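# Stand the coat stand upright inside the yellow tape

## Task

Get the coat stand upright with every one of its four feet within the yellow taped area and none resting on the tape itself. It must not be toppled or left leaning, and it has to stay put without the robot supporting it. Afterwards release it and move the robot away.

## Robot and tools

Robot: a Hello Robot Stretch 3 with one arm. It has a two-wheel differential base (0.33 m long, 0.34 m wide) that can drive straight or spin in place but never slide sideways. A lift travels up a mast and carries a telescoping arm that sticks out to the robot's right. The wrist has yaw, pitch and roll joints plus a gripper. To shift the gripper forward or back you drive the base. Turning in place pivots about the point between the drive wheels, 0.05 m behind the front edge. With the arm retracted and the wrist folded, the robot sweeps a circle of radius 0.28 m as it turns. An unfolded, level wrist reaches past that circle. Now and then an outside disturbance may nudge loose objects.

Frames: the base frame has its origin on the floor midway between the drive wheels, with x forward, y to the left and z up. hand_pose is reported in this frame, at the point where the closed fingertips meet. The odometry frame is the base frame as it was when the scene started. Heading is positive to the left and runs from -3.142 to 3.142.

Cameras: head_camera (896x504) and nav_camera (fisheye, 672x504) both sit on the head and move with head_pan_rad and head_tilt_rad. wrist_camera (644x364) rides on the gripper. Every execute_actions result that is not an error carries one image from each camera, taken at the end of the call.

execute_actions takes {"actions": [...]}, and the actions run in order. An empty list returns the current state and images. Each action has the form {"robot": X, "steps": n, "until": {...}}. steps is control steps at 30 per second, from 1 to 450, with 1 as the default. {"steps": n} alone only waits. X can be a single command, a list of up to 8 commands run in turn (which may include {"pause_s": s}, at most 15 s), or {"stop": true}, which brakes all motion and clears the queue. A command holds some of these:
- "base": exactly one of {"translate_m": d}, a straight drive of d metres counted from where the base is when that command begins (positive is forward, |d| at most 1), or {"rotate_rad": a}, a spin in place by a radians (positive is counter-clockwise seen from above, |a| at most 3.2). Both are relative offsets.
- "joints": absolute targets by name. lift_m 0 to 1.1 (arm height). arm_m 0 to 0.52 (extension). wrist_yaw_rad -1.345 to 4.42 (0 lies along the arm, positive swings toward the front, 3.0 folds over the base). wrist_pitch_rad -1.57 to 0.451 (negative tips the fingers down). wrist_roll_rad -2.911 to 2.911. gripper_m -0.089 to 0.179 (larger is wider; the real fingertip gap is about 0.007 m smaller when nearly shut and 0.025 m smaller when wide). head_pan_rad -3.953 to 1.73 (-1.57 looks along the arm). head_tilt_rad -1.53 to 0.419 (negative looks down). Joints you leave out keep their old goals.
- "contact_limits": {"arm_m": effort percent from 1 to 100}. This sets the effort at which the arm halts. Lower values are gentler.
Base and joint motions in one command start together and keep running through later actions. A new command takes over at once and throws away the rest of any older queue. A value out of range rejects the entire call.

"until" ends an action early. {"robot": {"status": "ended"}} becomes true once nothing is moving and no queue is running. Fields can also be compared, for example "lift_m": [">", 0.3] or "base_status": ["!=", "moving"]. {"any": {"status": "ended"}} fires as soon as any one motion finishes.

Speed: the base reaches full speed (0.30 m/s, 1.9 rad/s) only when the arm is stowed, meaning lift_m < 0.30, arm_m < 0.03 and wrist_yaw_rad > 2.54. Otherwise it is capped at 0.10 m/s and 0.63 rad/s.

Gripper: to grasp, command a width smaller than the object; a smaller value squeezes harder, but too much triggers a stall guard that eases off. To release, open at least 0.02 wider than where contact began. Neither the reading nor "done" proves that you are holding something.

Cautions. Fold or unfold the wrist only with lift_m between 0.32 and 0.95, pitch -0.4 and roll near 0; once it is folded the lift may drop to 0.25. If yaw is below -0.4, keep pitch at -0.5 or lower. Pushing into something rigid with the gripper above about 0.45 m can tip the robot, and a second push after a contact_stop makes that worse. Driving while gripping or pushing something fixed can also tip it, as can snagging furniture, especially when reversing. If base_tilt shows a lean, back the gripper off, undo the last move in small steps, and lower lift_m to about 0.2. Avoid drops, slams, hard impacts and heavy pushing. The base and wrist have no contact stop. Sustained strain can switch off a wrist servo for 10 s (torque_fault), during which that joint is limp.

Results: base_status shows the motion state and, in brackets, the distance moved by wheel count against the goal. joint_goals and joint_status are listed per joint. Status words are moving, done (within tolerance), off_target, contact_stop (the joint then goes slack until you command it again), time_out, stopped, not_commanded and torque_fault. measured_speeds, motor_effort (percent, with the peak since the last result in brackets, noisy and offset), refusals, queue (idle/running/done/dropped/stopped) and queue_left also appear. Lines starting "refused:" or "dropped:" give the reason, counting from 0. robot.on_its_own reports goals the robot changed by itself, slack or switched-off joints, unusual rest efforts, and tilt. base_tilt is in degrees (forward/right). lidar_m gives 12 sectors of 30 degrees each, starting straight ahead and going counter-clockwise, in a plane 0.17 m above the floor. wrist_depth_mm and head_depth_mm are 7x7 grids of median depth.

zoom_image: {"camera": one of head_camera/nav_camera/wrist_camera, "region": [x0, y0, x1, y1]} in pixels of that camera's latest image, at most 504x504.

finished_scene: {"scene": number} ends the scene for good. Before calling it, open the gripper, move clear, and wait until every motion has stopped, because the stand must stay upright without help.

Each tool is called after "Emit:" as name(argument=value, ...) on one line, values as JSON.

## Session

Emit:
execute_actions(actions=[{"robot":{"joints":{"head_tilt_rad":-0.7}},"steps":40}])

Scene clock: 1.33 s.
robot.base_odometry: x=+0.000 y=+0.000 heading=+0.000 (m, m, rad; robot's odometry frame)
robot.turned_by_wheels: +0.000 (rad since the last result)
robot.turned_by_imu: +0.000 (rad since the last result)
robot.base_tilt: forward=+0.1 right=-1.9 (deg)
robot.lidar_m: 0.96 2.41 1.55 1.60 1.89 1.19 1.45 1.16 1.91 1.88 2.04 2.73
robot.head_depth_mm: 2595 2443 2620 2111 1673 1386 1181 / 2332 2418 2604 2031 1631 1363 1193 / 2655 2531 2726 2127 1595 1393 1193 / 2687 2566 2737 2119 1687 1398 1195 / 2738 2595 2786 2131 1689 1403 1192 / 2863 3203 2908 2136 1701 1402 1194 / 2961 3277 2925 2153 1696 1412 1196
robot.base_status: not_commanded
robot.joint_positions: lift_m=+0.378 arm_m=+0.002 wrist_yaw_rad=+3.021 wrist_pitch_rad=-0.452 wrist_roll_rad=-0.018 gripper_m=+0.037 head_pan_rad=-0.012 head_tilt_rad=-0.691
robot.joint_goals: lift_m=+0.378 arm_m=+0.002 wrist_yaw_rad=+3.021 wrist_pitch_rad=-0.452 wrist_roll_rad=-0.018 gripper_m=+0.037 head_pan_rad=-0.012 head_tilt_rad=-0.700
robot.joint_status: lift_m=not_commanded arm_m=not_commanded wrist_yaw_rad=not_commanded wrist_pitch_rad=not_commanded wrist_roll_rad=not_commanded gripper_m=not_commanded head_pan_rad=not_commanded head_tilt_rad=done
robot.measured_speeds: translate_m=+0.000 rotate_rad=+0.000 lift_m=+0.000 arm_m=+0.000 wrist_yaw_rad=+0.000 wrist_pitch_rad=+0.000 wrist_roll_rad=+0.000 head_pan_rad=+0.000 head_tilt_rad=+0.000
robot: refusals=0 queue=done queue_left=0
robot.motor_effort: left_wheel=+0(1) right_wheel=+0(0) lift_m=+44(44) arm_m=+0(0) wrist_yaw_rad=+0(0) wrist_pitch_rad=+7(7) wrist_roll_rad=+0(0) gripper_m=+0(0) head_pan_rad=+0(0) head_tilt_rad=-4(39) (%)
robot.hand_pose: x=+0.0052 y=+0.0716 z=+0.3832 quat_wxyz=(+0.199, +0.691, +0.119, +0.685) (m; robot's base frame)
robot.wrist_depth_mm: - - - - - - - / - - - - - - - / - - - - - - - / 825 856 859 855 828 876 856 / 700 703 - 720 763 721 714 / 610 614 - 601 - 602 611 / 535 545 - - 526 534 527
pictures: head_camera (sideways: a quarter turn clockwise sets it upright), nav_camera (sideways: a quarter turn counterclockwise sets it upright), wrist_camera
camera_calibration (this result's frames):
head_camera: T_world_to_cam=[[-0.610634, -0.0190029, -0.791685, 1.05268], [-0.0485614, 0.998729, 0.0134832, -0.0176642], [0.790422, 0.0466786, -0.610781, 0.747507], [0, 0, 0, 1]] pos_world=[0.0511, 0.00275318, 1.29019]
nav_camera: T_world_to_cam=[[0.675134, 0.0161588, 0.737518, -0.925608], [-0.0155577, -0.999226, 0.0361344, 0.00311723], [0.737531, -0.0358696, -0.67436, 0.830022], [0, 0, 0, 1]] pos_world=[0.0127904, 0.0478441, 1.24227]
wrist_camera: T_world_to_cam=[[0.998353, -0.0555287, 0.0143998, 0.00122577], [-0.0225475, -0.610656, -0.791575, 0.376756], [0.0527484, 0.789946, -0.610903, 0.338939], [0, 0, 0, 1]] pos_world=[-0.0106074, -0.0376073, 0.505272]
Images, in order (width x height): head_camera 896x504, nav_camera 672x504, wrist_camera 644x364.

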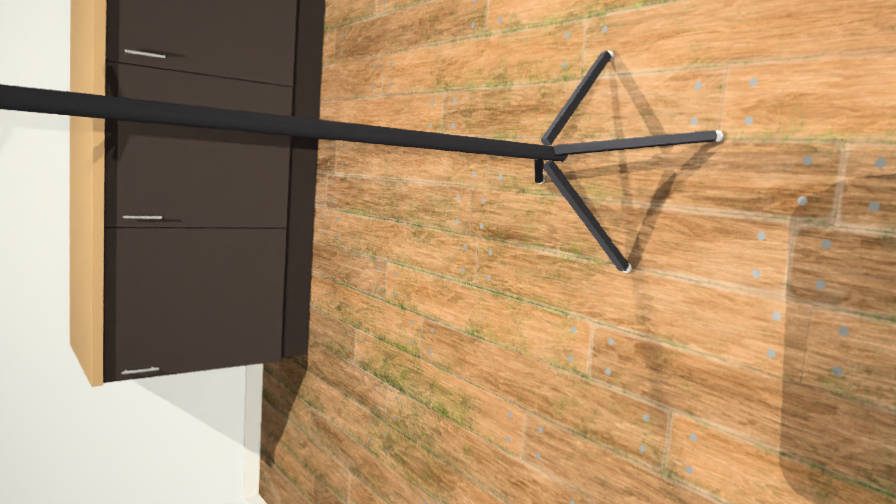

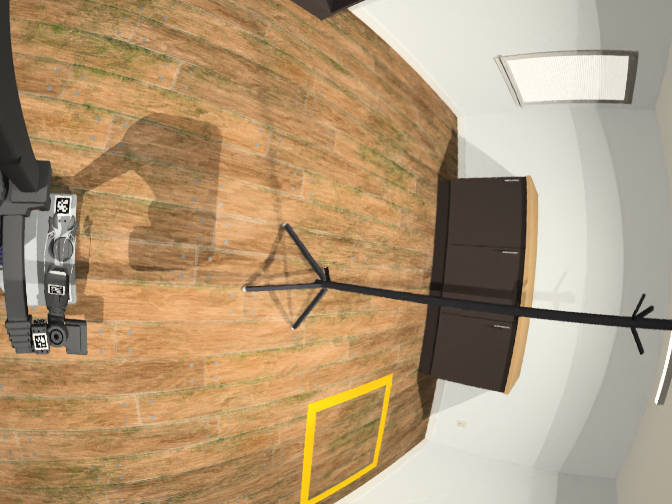

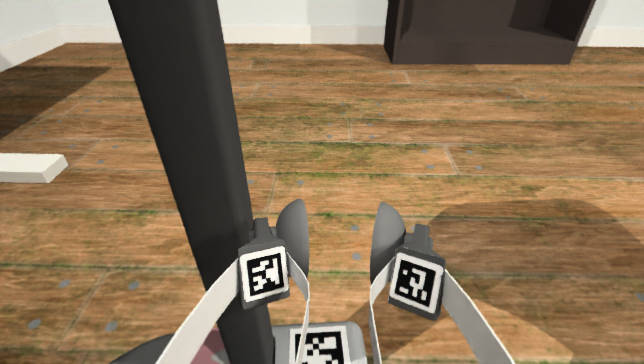

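Emit:
execute_actions(actions=[{"robot":[{"base":{"translate_m":0.4}},{"base":{"rotate_rad":1.93},"joints":{"wrist_yaw_rad":0,"gripper_m":0.17,"head_pan_rad":-2.0,"head_tilt_rad":-1}},{"base":{"translate_m":-0.34},"joints":{"wrist_pitch_rad":0,"lift_m":0.24}}],"steps":450,"until":{"robot":{"status":"ended"}}}])

Scene clock: 22.77 s.
robot.base_odometry: x=+0.519 y=-0.318 heading=+1.930 (m, m, rad; robot's odometry frame)
robot.turned_by_wheels: +1.930 (rad since the last result)
robot.turned_by_imu: +1.905 (rad since the last result)
robot.base_tilt: forward=+0.2 right=-1.9 (deg)
robot.lidar_m: 2.16 1.79 1.64 1.59 1.73 1.64 1.67 2.17 0.56 0.45 2.25 1.81
robot.head_depth_mm: 1906 2149 1799 1548 1355 1212 1101 / 1935 2147 1821 1548 1359 1214 - / 1948 2187 1833 1562 1371 1221 - / 1971 2188 1842 1573 1356 1242 - / 1986 2213 1836 1581 1331 1228 1102 / 2006 2224 1727 1546 1385 1227 1107 / 490 2106 1849 1603 1390 1230 1110
robot.base_status: done (translate_m -0.3400 of -0.3400)
robot.joint_positions: lift_m=+0.241 arm_m=+0.002 wrist_yaw_rad=+0.003 wrist_pitch_rad=-0.025 wrist_roll_rad=-0.018 gripper_m=+0.170 head_pan_rad=-1.993 head_tilt_rad=-0.988
robot.joint_goals: lift_m=+0.240 arm_m=+0.002 wrist_yaw_rad=+0.000 wrist_pitch_rad=+0.000 wrist_roll_rad=-0.018 gripper_m=+0.170 head_pan_rad=-2.000 head_tilt_rad=-1.000
robot.joint_status: lift_m=done arm_m=not_commanded wrist_yaw_rad=done wrist_pitch_rad=done wrist_roll_rad=not_commanded gripper_m=done head_pan_rad=done head_tilt_rad=done
robot.measured_speeds: translate_m=+0.000 rotate_rad=+0.000 lift_m=+0.000 arm_m=+0.000 wrist_yaw_rad=+0.000 wrist_pitch_rad=+0.000 wrist_roll_rad=+0.000 head_pan_rad=+0.000 head_tilt_rad=+0.000
robot: refusals=0 queue=done queue_left=0
robot.motor_effort: left_wheel=-3(8) right_wheel=+3(9) lift_m=+24(46) arm_m=+0(0) wrist_yaw_rad=-3(4) wrist_pitch_rad=+12(14) wrist_roll_rad=+0(0) gripper_m=+1(84) head_pan_rad=-3(38) head_tilt_rad=-6(30) (%)
robot.hand_pose: x=-0.0207 y=-0.4024 z=+0.3488 quat_wxyz=(+0.714, +0.010, -0.700, -0.008) (m; robot's base frame)
robot.wrist_depth_mm: - - - - - - - / - - - - - - - / - - - - - - - / - - - - - - - / - - - - - - - / 802 769 826 372 783 849 903 / 608 615 587 602 591 640 598
pictures: head_camera (sideways: a quarter turn clockwise sets it upright), nav_camera (sideways: a quarter turn counterclockwise sets it upright), wrist_camera
camera_calibration (this result's frames):
head_camera: T_world_to_cam=[[0.310306, 0.754343, -0.578513, 0.769272], [0.932392, -0.360161, 0.0304948, -0.0457866], [-0.185354, -0.548864, -0.815103, 1.01919], [0, 0, 0, 1]] pos_world=[-0.007108, -0.0373915, 1.27717]
nav_camera: T_world_to_cam=[[-0.331011, -0.795317, 0.50784, -0.620213], [-0.914349, 0.403351, 0.0357055, 0.00917224], [-0.233235, -0.452524, -0.860711, 1.07825], [0, 0, 0, 1]] pos_world=[0.054576, -0.00902996, 1.24271]
wrist_camera: T_world_to_cam=[[-0.997616, -0.0562127, 0.0400311, -0.0493022], [-0.0517833, 0.22633, -0.972673, 0.458911], [0.0456163, -0.972427, -0.228702, -0.148977], [0, 0, 0, 1]] pos_world=[-0.018625, -0.251506, 0.414272]
Images, in order (width x height): head_camera 896x504, nav_camera 672x504, wrist_camera 644x364.

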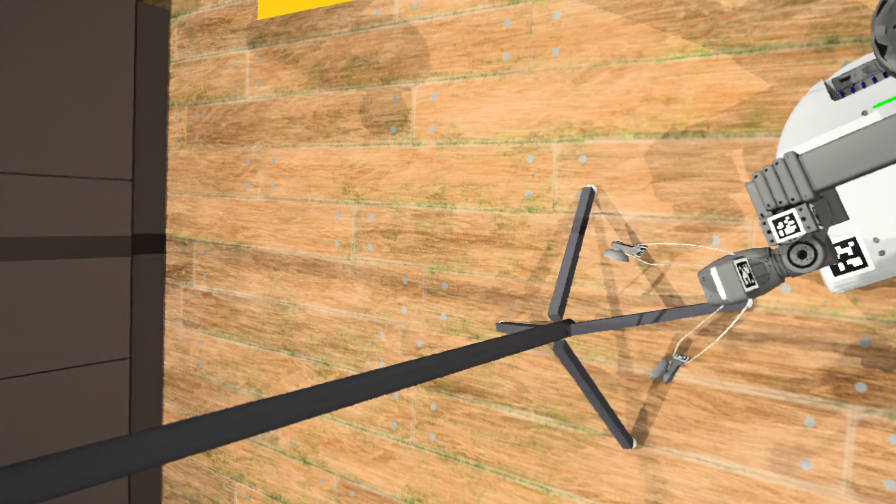

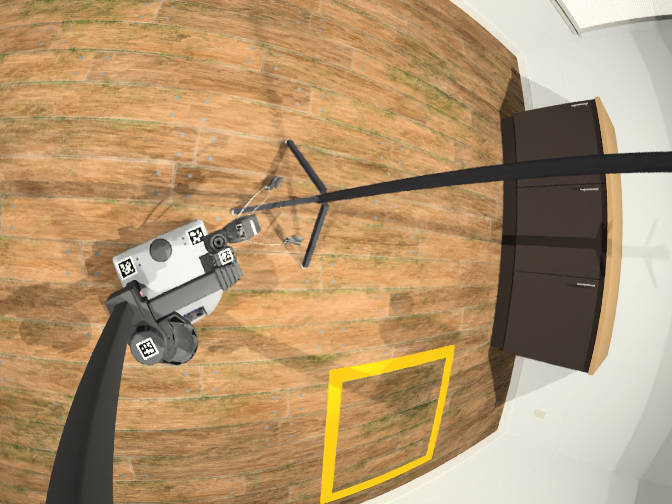

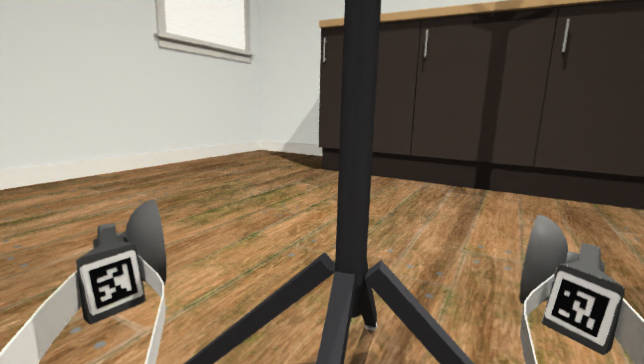

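Emit:
execute_actions(actions=[{"robot":[{"joints":{"arm_m":0.22,"head_tilt_rad":-1.2}},{"joints":{"gripper_m":-0.05}},{"base":{"translate_m":-0.2}}],"steps":450,"until":{"robot":{"status":"ended"}}},{"robot":{"base":{"translate_m":-1},"joints":{"arm_m":0.32}},"steps":450,"until":{"robot":{"status":"ended"}}}])

Scene clock: 47.67 s.
robot.base_odometry: x=+0.943 y=-1.441 heading=+1.930 (m, m, rad; robot's odometry frame)
robot.turned_by_wheels: +0.000 (rad since the last result)
robot.turned_by_imu: -0.002 (rad since the last result)
robot.base_tilt: forward=+0.2 right=-1.9 (deg)
robot.lidar_m: 2.97 2.21 2.20 0.87 0.60 0.56 0.57 0.74 1.70 0.55 0.65 2.88
robot.head_depth_mm: 1869 1671 1504 1368 1260 1191 - / 1887 1678 1513 1372 1266 - - / 1898 1679 1518 1377 1286 - - / 1906 1696 1528 1397 1261 1181 1088 / 1875 1704 1533 1349 1282 1186 1101 / 1695 1721 1543 1373 1291 1186 1106 / 1706 1720 1514 1414 1294 1191 1104
robot.base_status: done (translate_m -1.0000 of -1.0000)
robot.joint_positions: lift_m=+0.240 arm_m=+0.320 wrist_yaw_rad=+0.453 wrist_pitch_rad=-0.021 wrist_roll_rad=-0.018 gripper_m=-0.027 head_pan_rad=-1.995 head_tilt_rad=-1.188
robot.joint_goals: lift_m=+0.240 arm_m=+0.320 wrist_yaw_rad=+0.435 wrist_pitch_rad=+0.000 wrist_roll_rad=-0.018 gripper_m=-0.028 head_pan_rad=-2.000 head_tilt_rad=-1.200
robot.joint_status: lift_m=done arm_m=done wrist_yaw_rad=done wrist_pitch_rad=done wrist_roll_rad=not_commanded gripper_m=done head_pan_rad=done head_tilt_rad=done
robot.measured_speeds: translate_m=+0.000 rotate_rad=+0.000 lift_m=+0.000 arm_m=+0.000 wrist_yaw_rad=+0.000 wrist_pitch_rad=+0.000 wrist_roll_rad=+0.000 head_pan_rad=+0.000 head_tilt_rad=+0.000
robot: refusals=0 queue=done queue_left=0
robot.on_its_own: wrist_yaw_rad is held at +0.435, not at your +0.000, by its stall guard, which is not easing now; gripper_m is held at -0.028, not at your -0.050, by its stall guard, which is not easing now; wrist_yaw_rad is at rest, and its effort (-14) is outside its rest range (-12 to +12)
robot.motor_effort: left_wheel=+3(26) right_wheel=-6(64) lift_m=+30(30) arm_m=+4(17) wrist_yaw_rad=-14(67) wrist_pitch_rad=+10(13) wrist_roll_rad=+0(0) gripper_m=-20(100) head_pan_rad=-2(3) head_tilt_rad=-6(24) (%)
robot.hand_pose: x=+0.0904 y=-0.6947 z=+0.3497 quat_wxyz=(+0.697, +0.165, -0.681, +0.153) (m; robot's base frame)
robot.wrist_depth_mm: - - - 106 - - 952 / - - - 110 - - 925 / - - - 113 - - 939 / - - - 117 - - 969 / - - - 121 - - - / 773 797 819 125 - 823 847 / 629 651 640 130 642 649 650
pictures: head_camera (sideways: a quarter turn clockwise sets it upright), nav_camera (sideways: a quarter turn counterclockwise sets it upright), wrist_camera
camera_calibration (this result's frames):
head_camera: T_world_to_cam=[[0.35211, 0.843673, -0.405259, 0.543332], [0.928863, -0.368199, 0.0405224, -0.0588107], [-0.115029, -0.390699, -0.913303, 1.14638], [0, 0, 0, 1]] pos_world=[-0.00481914, -0.0321598, 1.26956]
nav_camera: T_world_to_cam=[[-0.36674, -0.871001, 0.326893, -0.384312], [-0.916534, 0.398539, 0.0336454, 0.0118766], [-0.159585, -0.287269, -0.944462, 1.1866], [0, 0, 0, 1]] pos_world=[0.0593065, 0.00140489, 1.24593]
wrist_camera: T_world_to_cam=[[-0.874037, -0.484221, 0.0398708, -0.263383], [-0.142942, 0.177848, -0.973621, 0.506562], [0.464356, -0.85668, -0.224661, -0.396927], [0, 0, 0, 1]] pos_world=[0.0265185, -0.557666, 0.414527]
Images, in order (width x height): head_camera 896x504, nav_camera 672x504, wrist_camera 644x364.

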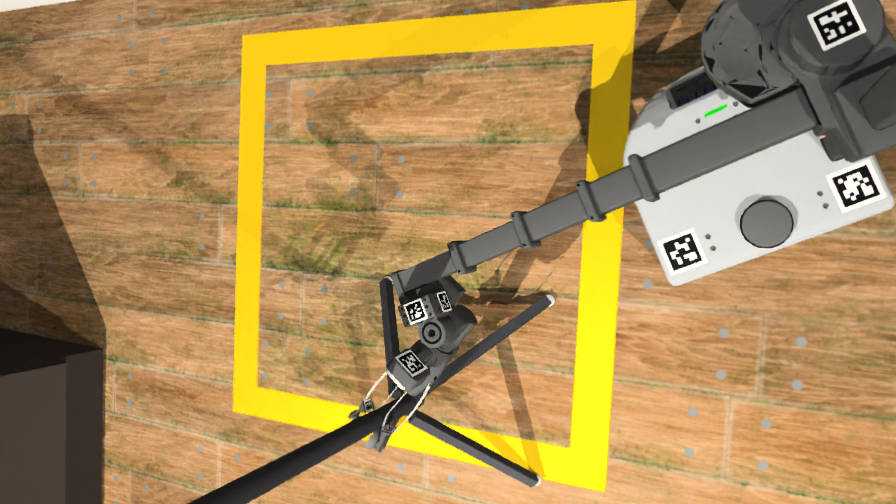

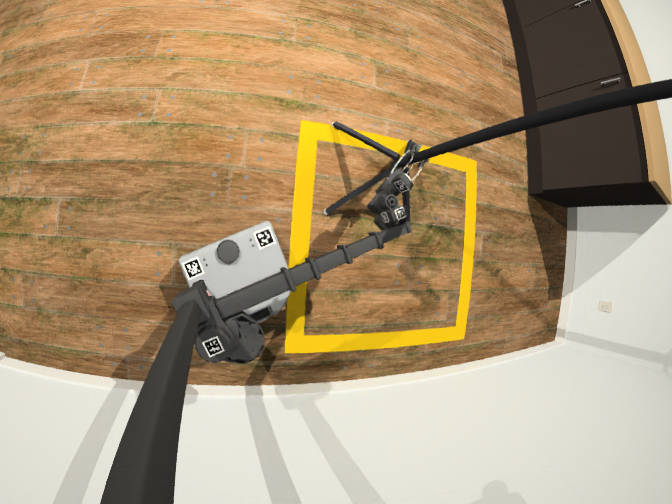

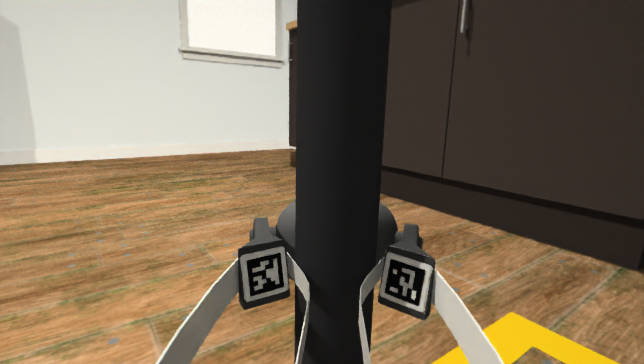

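Emit:
execute_actions(actions=[{"robot":[{"base":{"rotate_rad":-0.5},"joints":{"head_pan_rad":-1.5}},{"joints":{"gripper_m":0.17}},{"base":{"translate_m":-0.1},"joints":{"arm_m":0}}],"steps":450,"until":{"robot":{"status":"ended"}}}])

Scene clock: 59.87 s.
robot.base_odometry: x=+0.929 y=-1.540 heading=+1.430 (m, m, rad; robot's odometry frame)
robot.turned_by_wheels: -0.500 (rad since the last result)
robot.turned_by_imu: -0.469 (rad since the last result)
robot.base_tilt: forward=+0.0 right=-1.8 (deg)
robot.lidar_m: 2.99 3.06 2.23 1.94 0.68 0.49 0.46 0.48 0.64 0.57 0.59 2.25
robot.head_depth_mm: 1817 1637 1503 1367 1261 1164 - / 1871 1681 1513 1370 1261 - - / 1893 1670 1514 1381 1287 - - / 1913 1690 1527 1389 1288 1181 1093 / 1908 1651 1497 1383 1285 1188 1096 / 1655 1702 1541 1401 1286 1188 1104 / 1783 1726 1553 1414 1289 1197 1107
robot.base_status: done (translate_m -0.1000 of -0.1000)
robot.joint_positions: lift_m=+0.240 arm_m=+0.002 wrist_yaw_rad=+0.586 wrist_pitch_rad=-0.019 wrist_roll_rad=-0.014 gripper_m=+0.170 head_pan_rad=-1.507 head_tilt_rad=-1.188
robot.joint_goals: lift_m=+0.240 arm_m=+0.000 wrist_yaw_rad=+0.584 wrist_pitch_rad=+0.000 wrist_roll_rad=-0.014 gripper_m=+0.170 head_pan_rad=-1.500 head_tilt_rad=-1.200
robot.joint_status: lift_m=done arm_m=done wrist_yaw_rad=done wrist_pitch_rad=done wrist_roll_rad=not_commanded gripper_m=done head_pan_rad=done head_tilt_rad=done
robot.measured_speeds: translate_m=+0.000 rotate_rad=+0.000 lift_m=+0.000 arm_m=+0.000 wrist_yaw_rad=+0.000 wrist_pitch_rad=+0.000 wrist_roll_rad=+0.000 head_pan_rad=+0.000 head_tilt_rad=+0.000
robot: refusals=0 queue=done queue_left=0
robot.on_its_own: wrist_yaw_rad is held at +0.584, not at your +0.000, by its stall guard, which is not easing now
robot.motor_effort: left_wheel=+2(42) right_wheel=-3(76) lift_m=+31(31) arm_m=-5(5) wrist_yaw_rad=-2(67) wrist_pitch_rad=+10(12) wrist_roll_rad=-2(2) gripper_m=+0(84) head_pan_rad=+3(33) head_tilt_rad=-5(6) (%)
robot.hand_pose: x=+0.1200 y=-0.3603 z=+0.3501 quat_wxyz=(+0.684, +0.210, -0.670, +0.199) (m; robot's base frame)
robot.wrist_depth_mm: - - - - - - - / - - - - - - - / - - - - - - - / - - - - - - - / - - - - 541 - - / 824 781 830 777 799 829 932 / 605 640 624 650 620 631 602
pictures: head_camera (sideways: a quarter turn clockwise sets it upright), nav_camera (sideways: a quarter turn counterclockwise sets it upright), wrist_camera
camera_calibration (this result's frames):
head_camera: T_world_to_cam=[[-0.0846568, 0.910274, -0.405259, 0.545996], [0.993061, 0.110397, 0.0405224, -0.0592023], [0.0816259, -0.399017, -0.913303, 1.14518], [0, 0, 0, 1]] pos_world=[0.0115376, -0.0335248, 1.26956]
nav_camera: T_world_to_cam=[[0.0845507, -0.941272, 0.326893, -0.387065], [-0.9964, -0.077818, 0.0336454, 0.0123638], [-0.00623139, -0.32856, -0.944462, 1.18567], [0, 0, 0, 1]] pos_world=[0.0524343, 0.0261924, 1.24593]
wrist_camera: T_world_to_cam=[[-0.802101, -0.596116, 0.0357732, -0.123074], [-0.161096, 0.158302, -0.97416, 0.447015], [0.57505, -0.787138, -0.223007, -0.112879], [0, 0, 0, 1]] pos_world=[0.0382053, -0.232981, 0.414694]
Images, in order (width x height): head_camera 896x504, nav_camera 672x504, wrist_camera 644x364.

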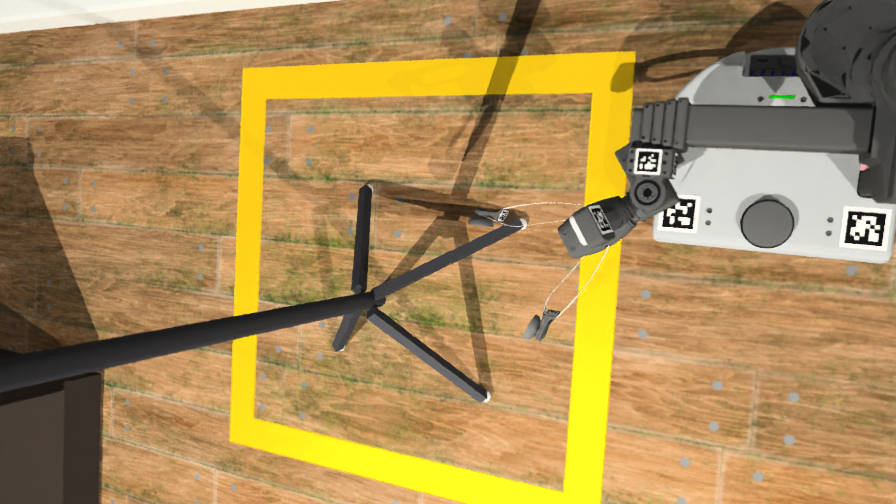

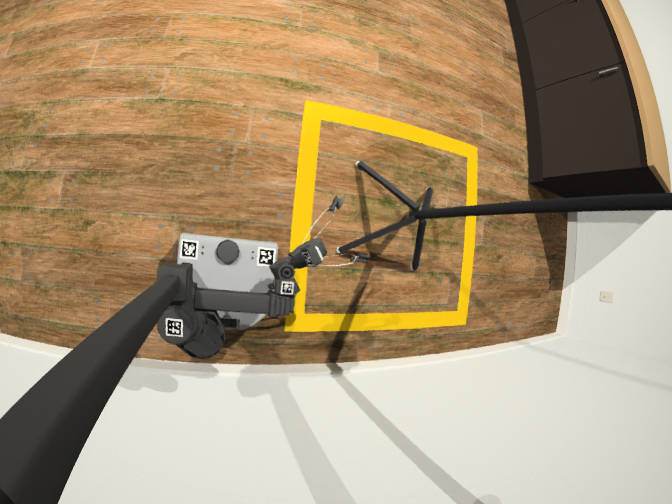

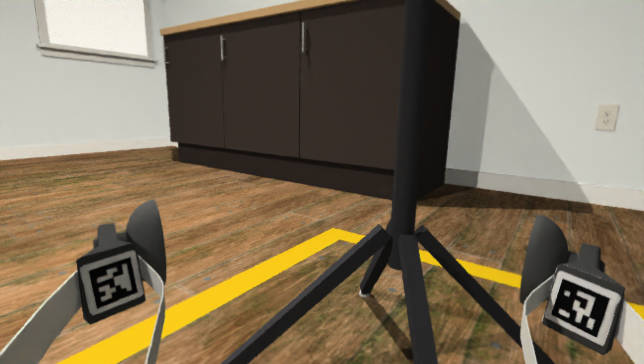

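Emit:
execute_actions(actions=[{"robot":{"joints":{"wrist_yaw_rad":1.8}},"steps":90,"until":{"robot":{"status":"ended"}}}])

Emit:
finished_scene(scene=2)

Scene clock: 64.23 s.
robot.base_odometry: x=+0.929 y=-1.540 heading=+1.430 (m, m, rad; robot's odometry frame)
robot.turned_by_wheels: +0.000 (rad since the last result)
robot.turned_by_imu: +0.000 (rad since the last result)
robot.base_tilt: forward=+0.0 right=-1.8 (deg)
robot.lidar_m: 2.98 3.06 2.23 1.93 0.68 0.48 0.46 0.48 0.64 0.57 0.59 2.26
robot.head_depth_mm: 1813 1637 1509 1369 1257 1174 - / 1887 1673 1516 1382 1264 - - / 1894 1686 1516 1384 1291 - - / 1885 1699 1527 1370 1273 1157 1092 / 1907 1656 1500 1376 1284 1186 1102 / 1651 1707 1545 1406 1291 1188 1105 / 1784 1729 1558 1408 1296 1194 1107
robot.base_status: done (translate_m -0.1000 of -0.1000)
robot.joint_positions: lift_m=+0.240 arm_m=+0.002 wrist_yaw_rad=+1.797 wrist_pitch_rad=-0.019 wrist_roll_rad=-0.014 gripper_m=+0.170 head_pan_rad=-1.507 head_tilt_rad=-1.188
robot.joint_goals: lift_m=+0.240 arm_m=+0.000 wrist_yaw_rad=+1.800 wrist_pitch_rad=+0.000 wrist_roll_rad=-0.014 gripper_m=+0.170 head_pan_rad=-1.500 head_tilt_rad=-1.200
robot.joint_status: lift_m=done arm_m=done wrist_yaw_rad=done wrist_pitch_rad=done wrist_roll_rad=not_commanded gripper_m=done head_pan_rad=done head_tilt_rad=done
robot.measured_speeds: translate_m=+0.000 rotate_rad=+0.000 lift_m=+0.000 arm_m=+0.000 wrist_yaw_rad=+0.000 wrist_pitch_rad=+0.000 wrist_roll_rad=+0.000 head_pan_rad=+0.000 head_tilt_rad=+0.000
robot: refusals=0 queue=done queue_left=0
robot.motor_effort: left_wheel=+2(2) right_wheel=-2(2) lift_m=+30(29) arm_m=-4(5) wrist_yaw_rad=+2(3) wrist_pitch_rad=+10(10) wrist_roll_rad=-2(2) gripper_m=+0(0) head_pan_rad=+3(2) head_tilt_rad=-7(6) (%)
robot.hand_pose: x=+0.2279 y=-0.0899 z=+0.3501 quat_wxyz=(+0.449, +0.554, -0.432, +0.553) (m; robot's base frame)
robot.wrist_depth_mm: - - - - - - - / - - - - - - - / - - - - - - - / - - - - - - - / - - - - - - - / 831 789 817 830 838 855 911 / 611 620 639 635 649 648 599
pictures: head_camera (sideways: a quarter turn clockwise sets it upright), nav_camera (sideways: a quarter turn counterclockwise sets it upright), wrist_camera
camera_calibration (this result's frames):
head_camera: T_world_to_cam=[[-0.0846566, 0.910274, -0.405259, 0.545996], [0.993061, 0.110397, 0.0405224, -0.0592023], [0.0816259, -0.399017, -0.913303, 1.14518], [0, 0, 0, 1]] pos_world=[0.0115376, -0.0335248, 1.26956]
nav_camera: T_world_to_cam=[[0.0845506, -0.941272, 0.326892, -0.387065], [-0.9964, -0.0778178, 0.0336454, 0.0123638], [-0.00623143, -0.32856, -0.944462, 1.18567], [0, 0, 0, 1]] pos_world=[0.0524343, 0.0261924, 1.24593]
wrist_camera: T_world_to_cam=[[0.275126, -0.960742, 0.0357735, -0.15367], [-0.204926, -0.0949575, -0.97416, 0.408812], [0.939314, 0.260686, -0.223006, 0.0490948], [0, 0, 0, 1]] pos_world=[0.0799394, -0.121616, 0.414694]
Images, in order (width x height): head_camera 896x504, nav_camera 672x504, wrist_camera 644x364.

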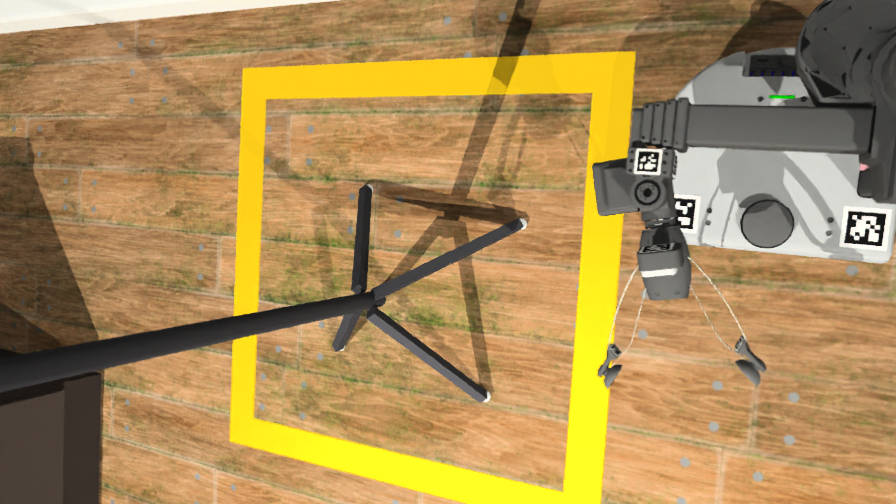

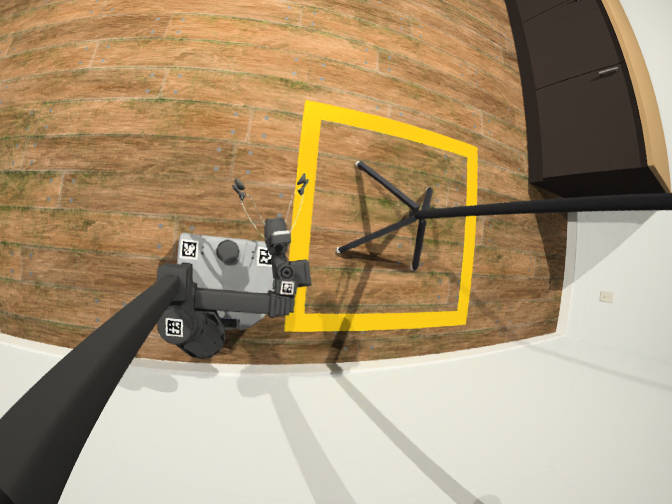

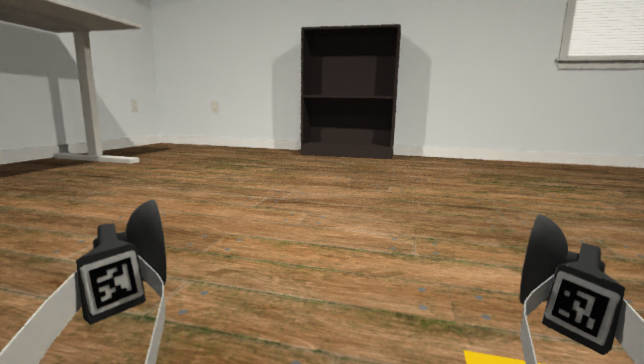

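The scene is finished: the task was done.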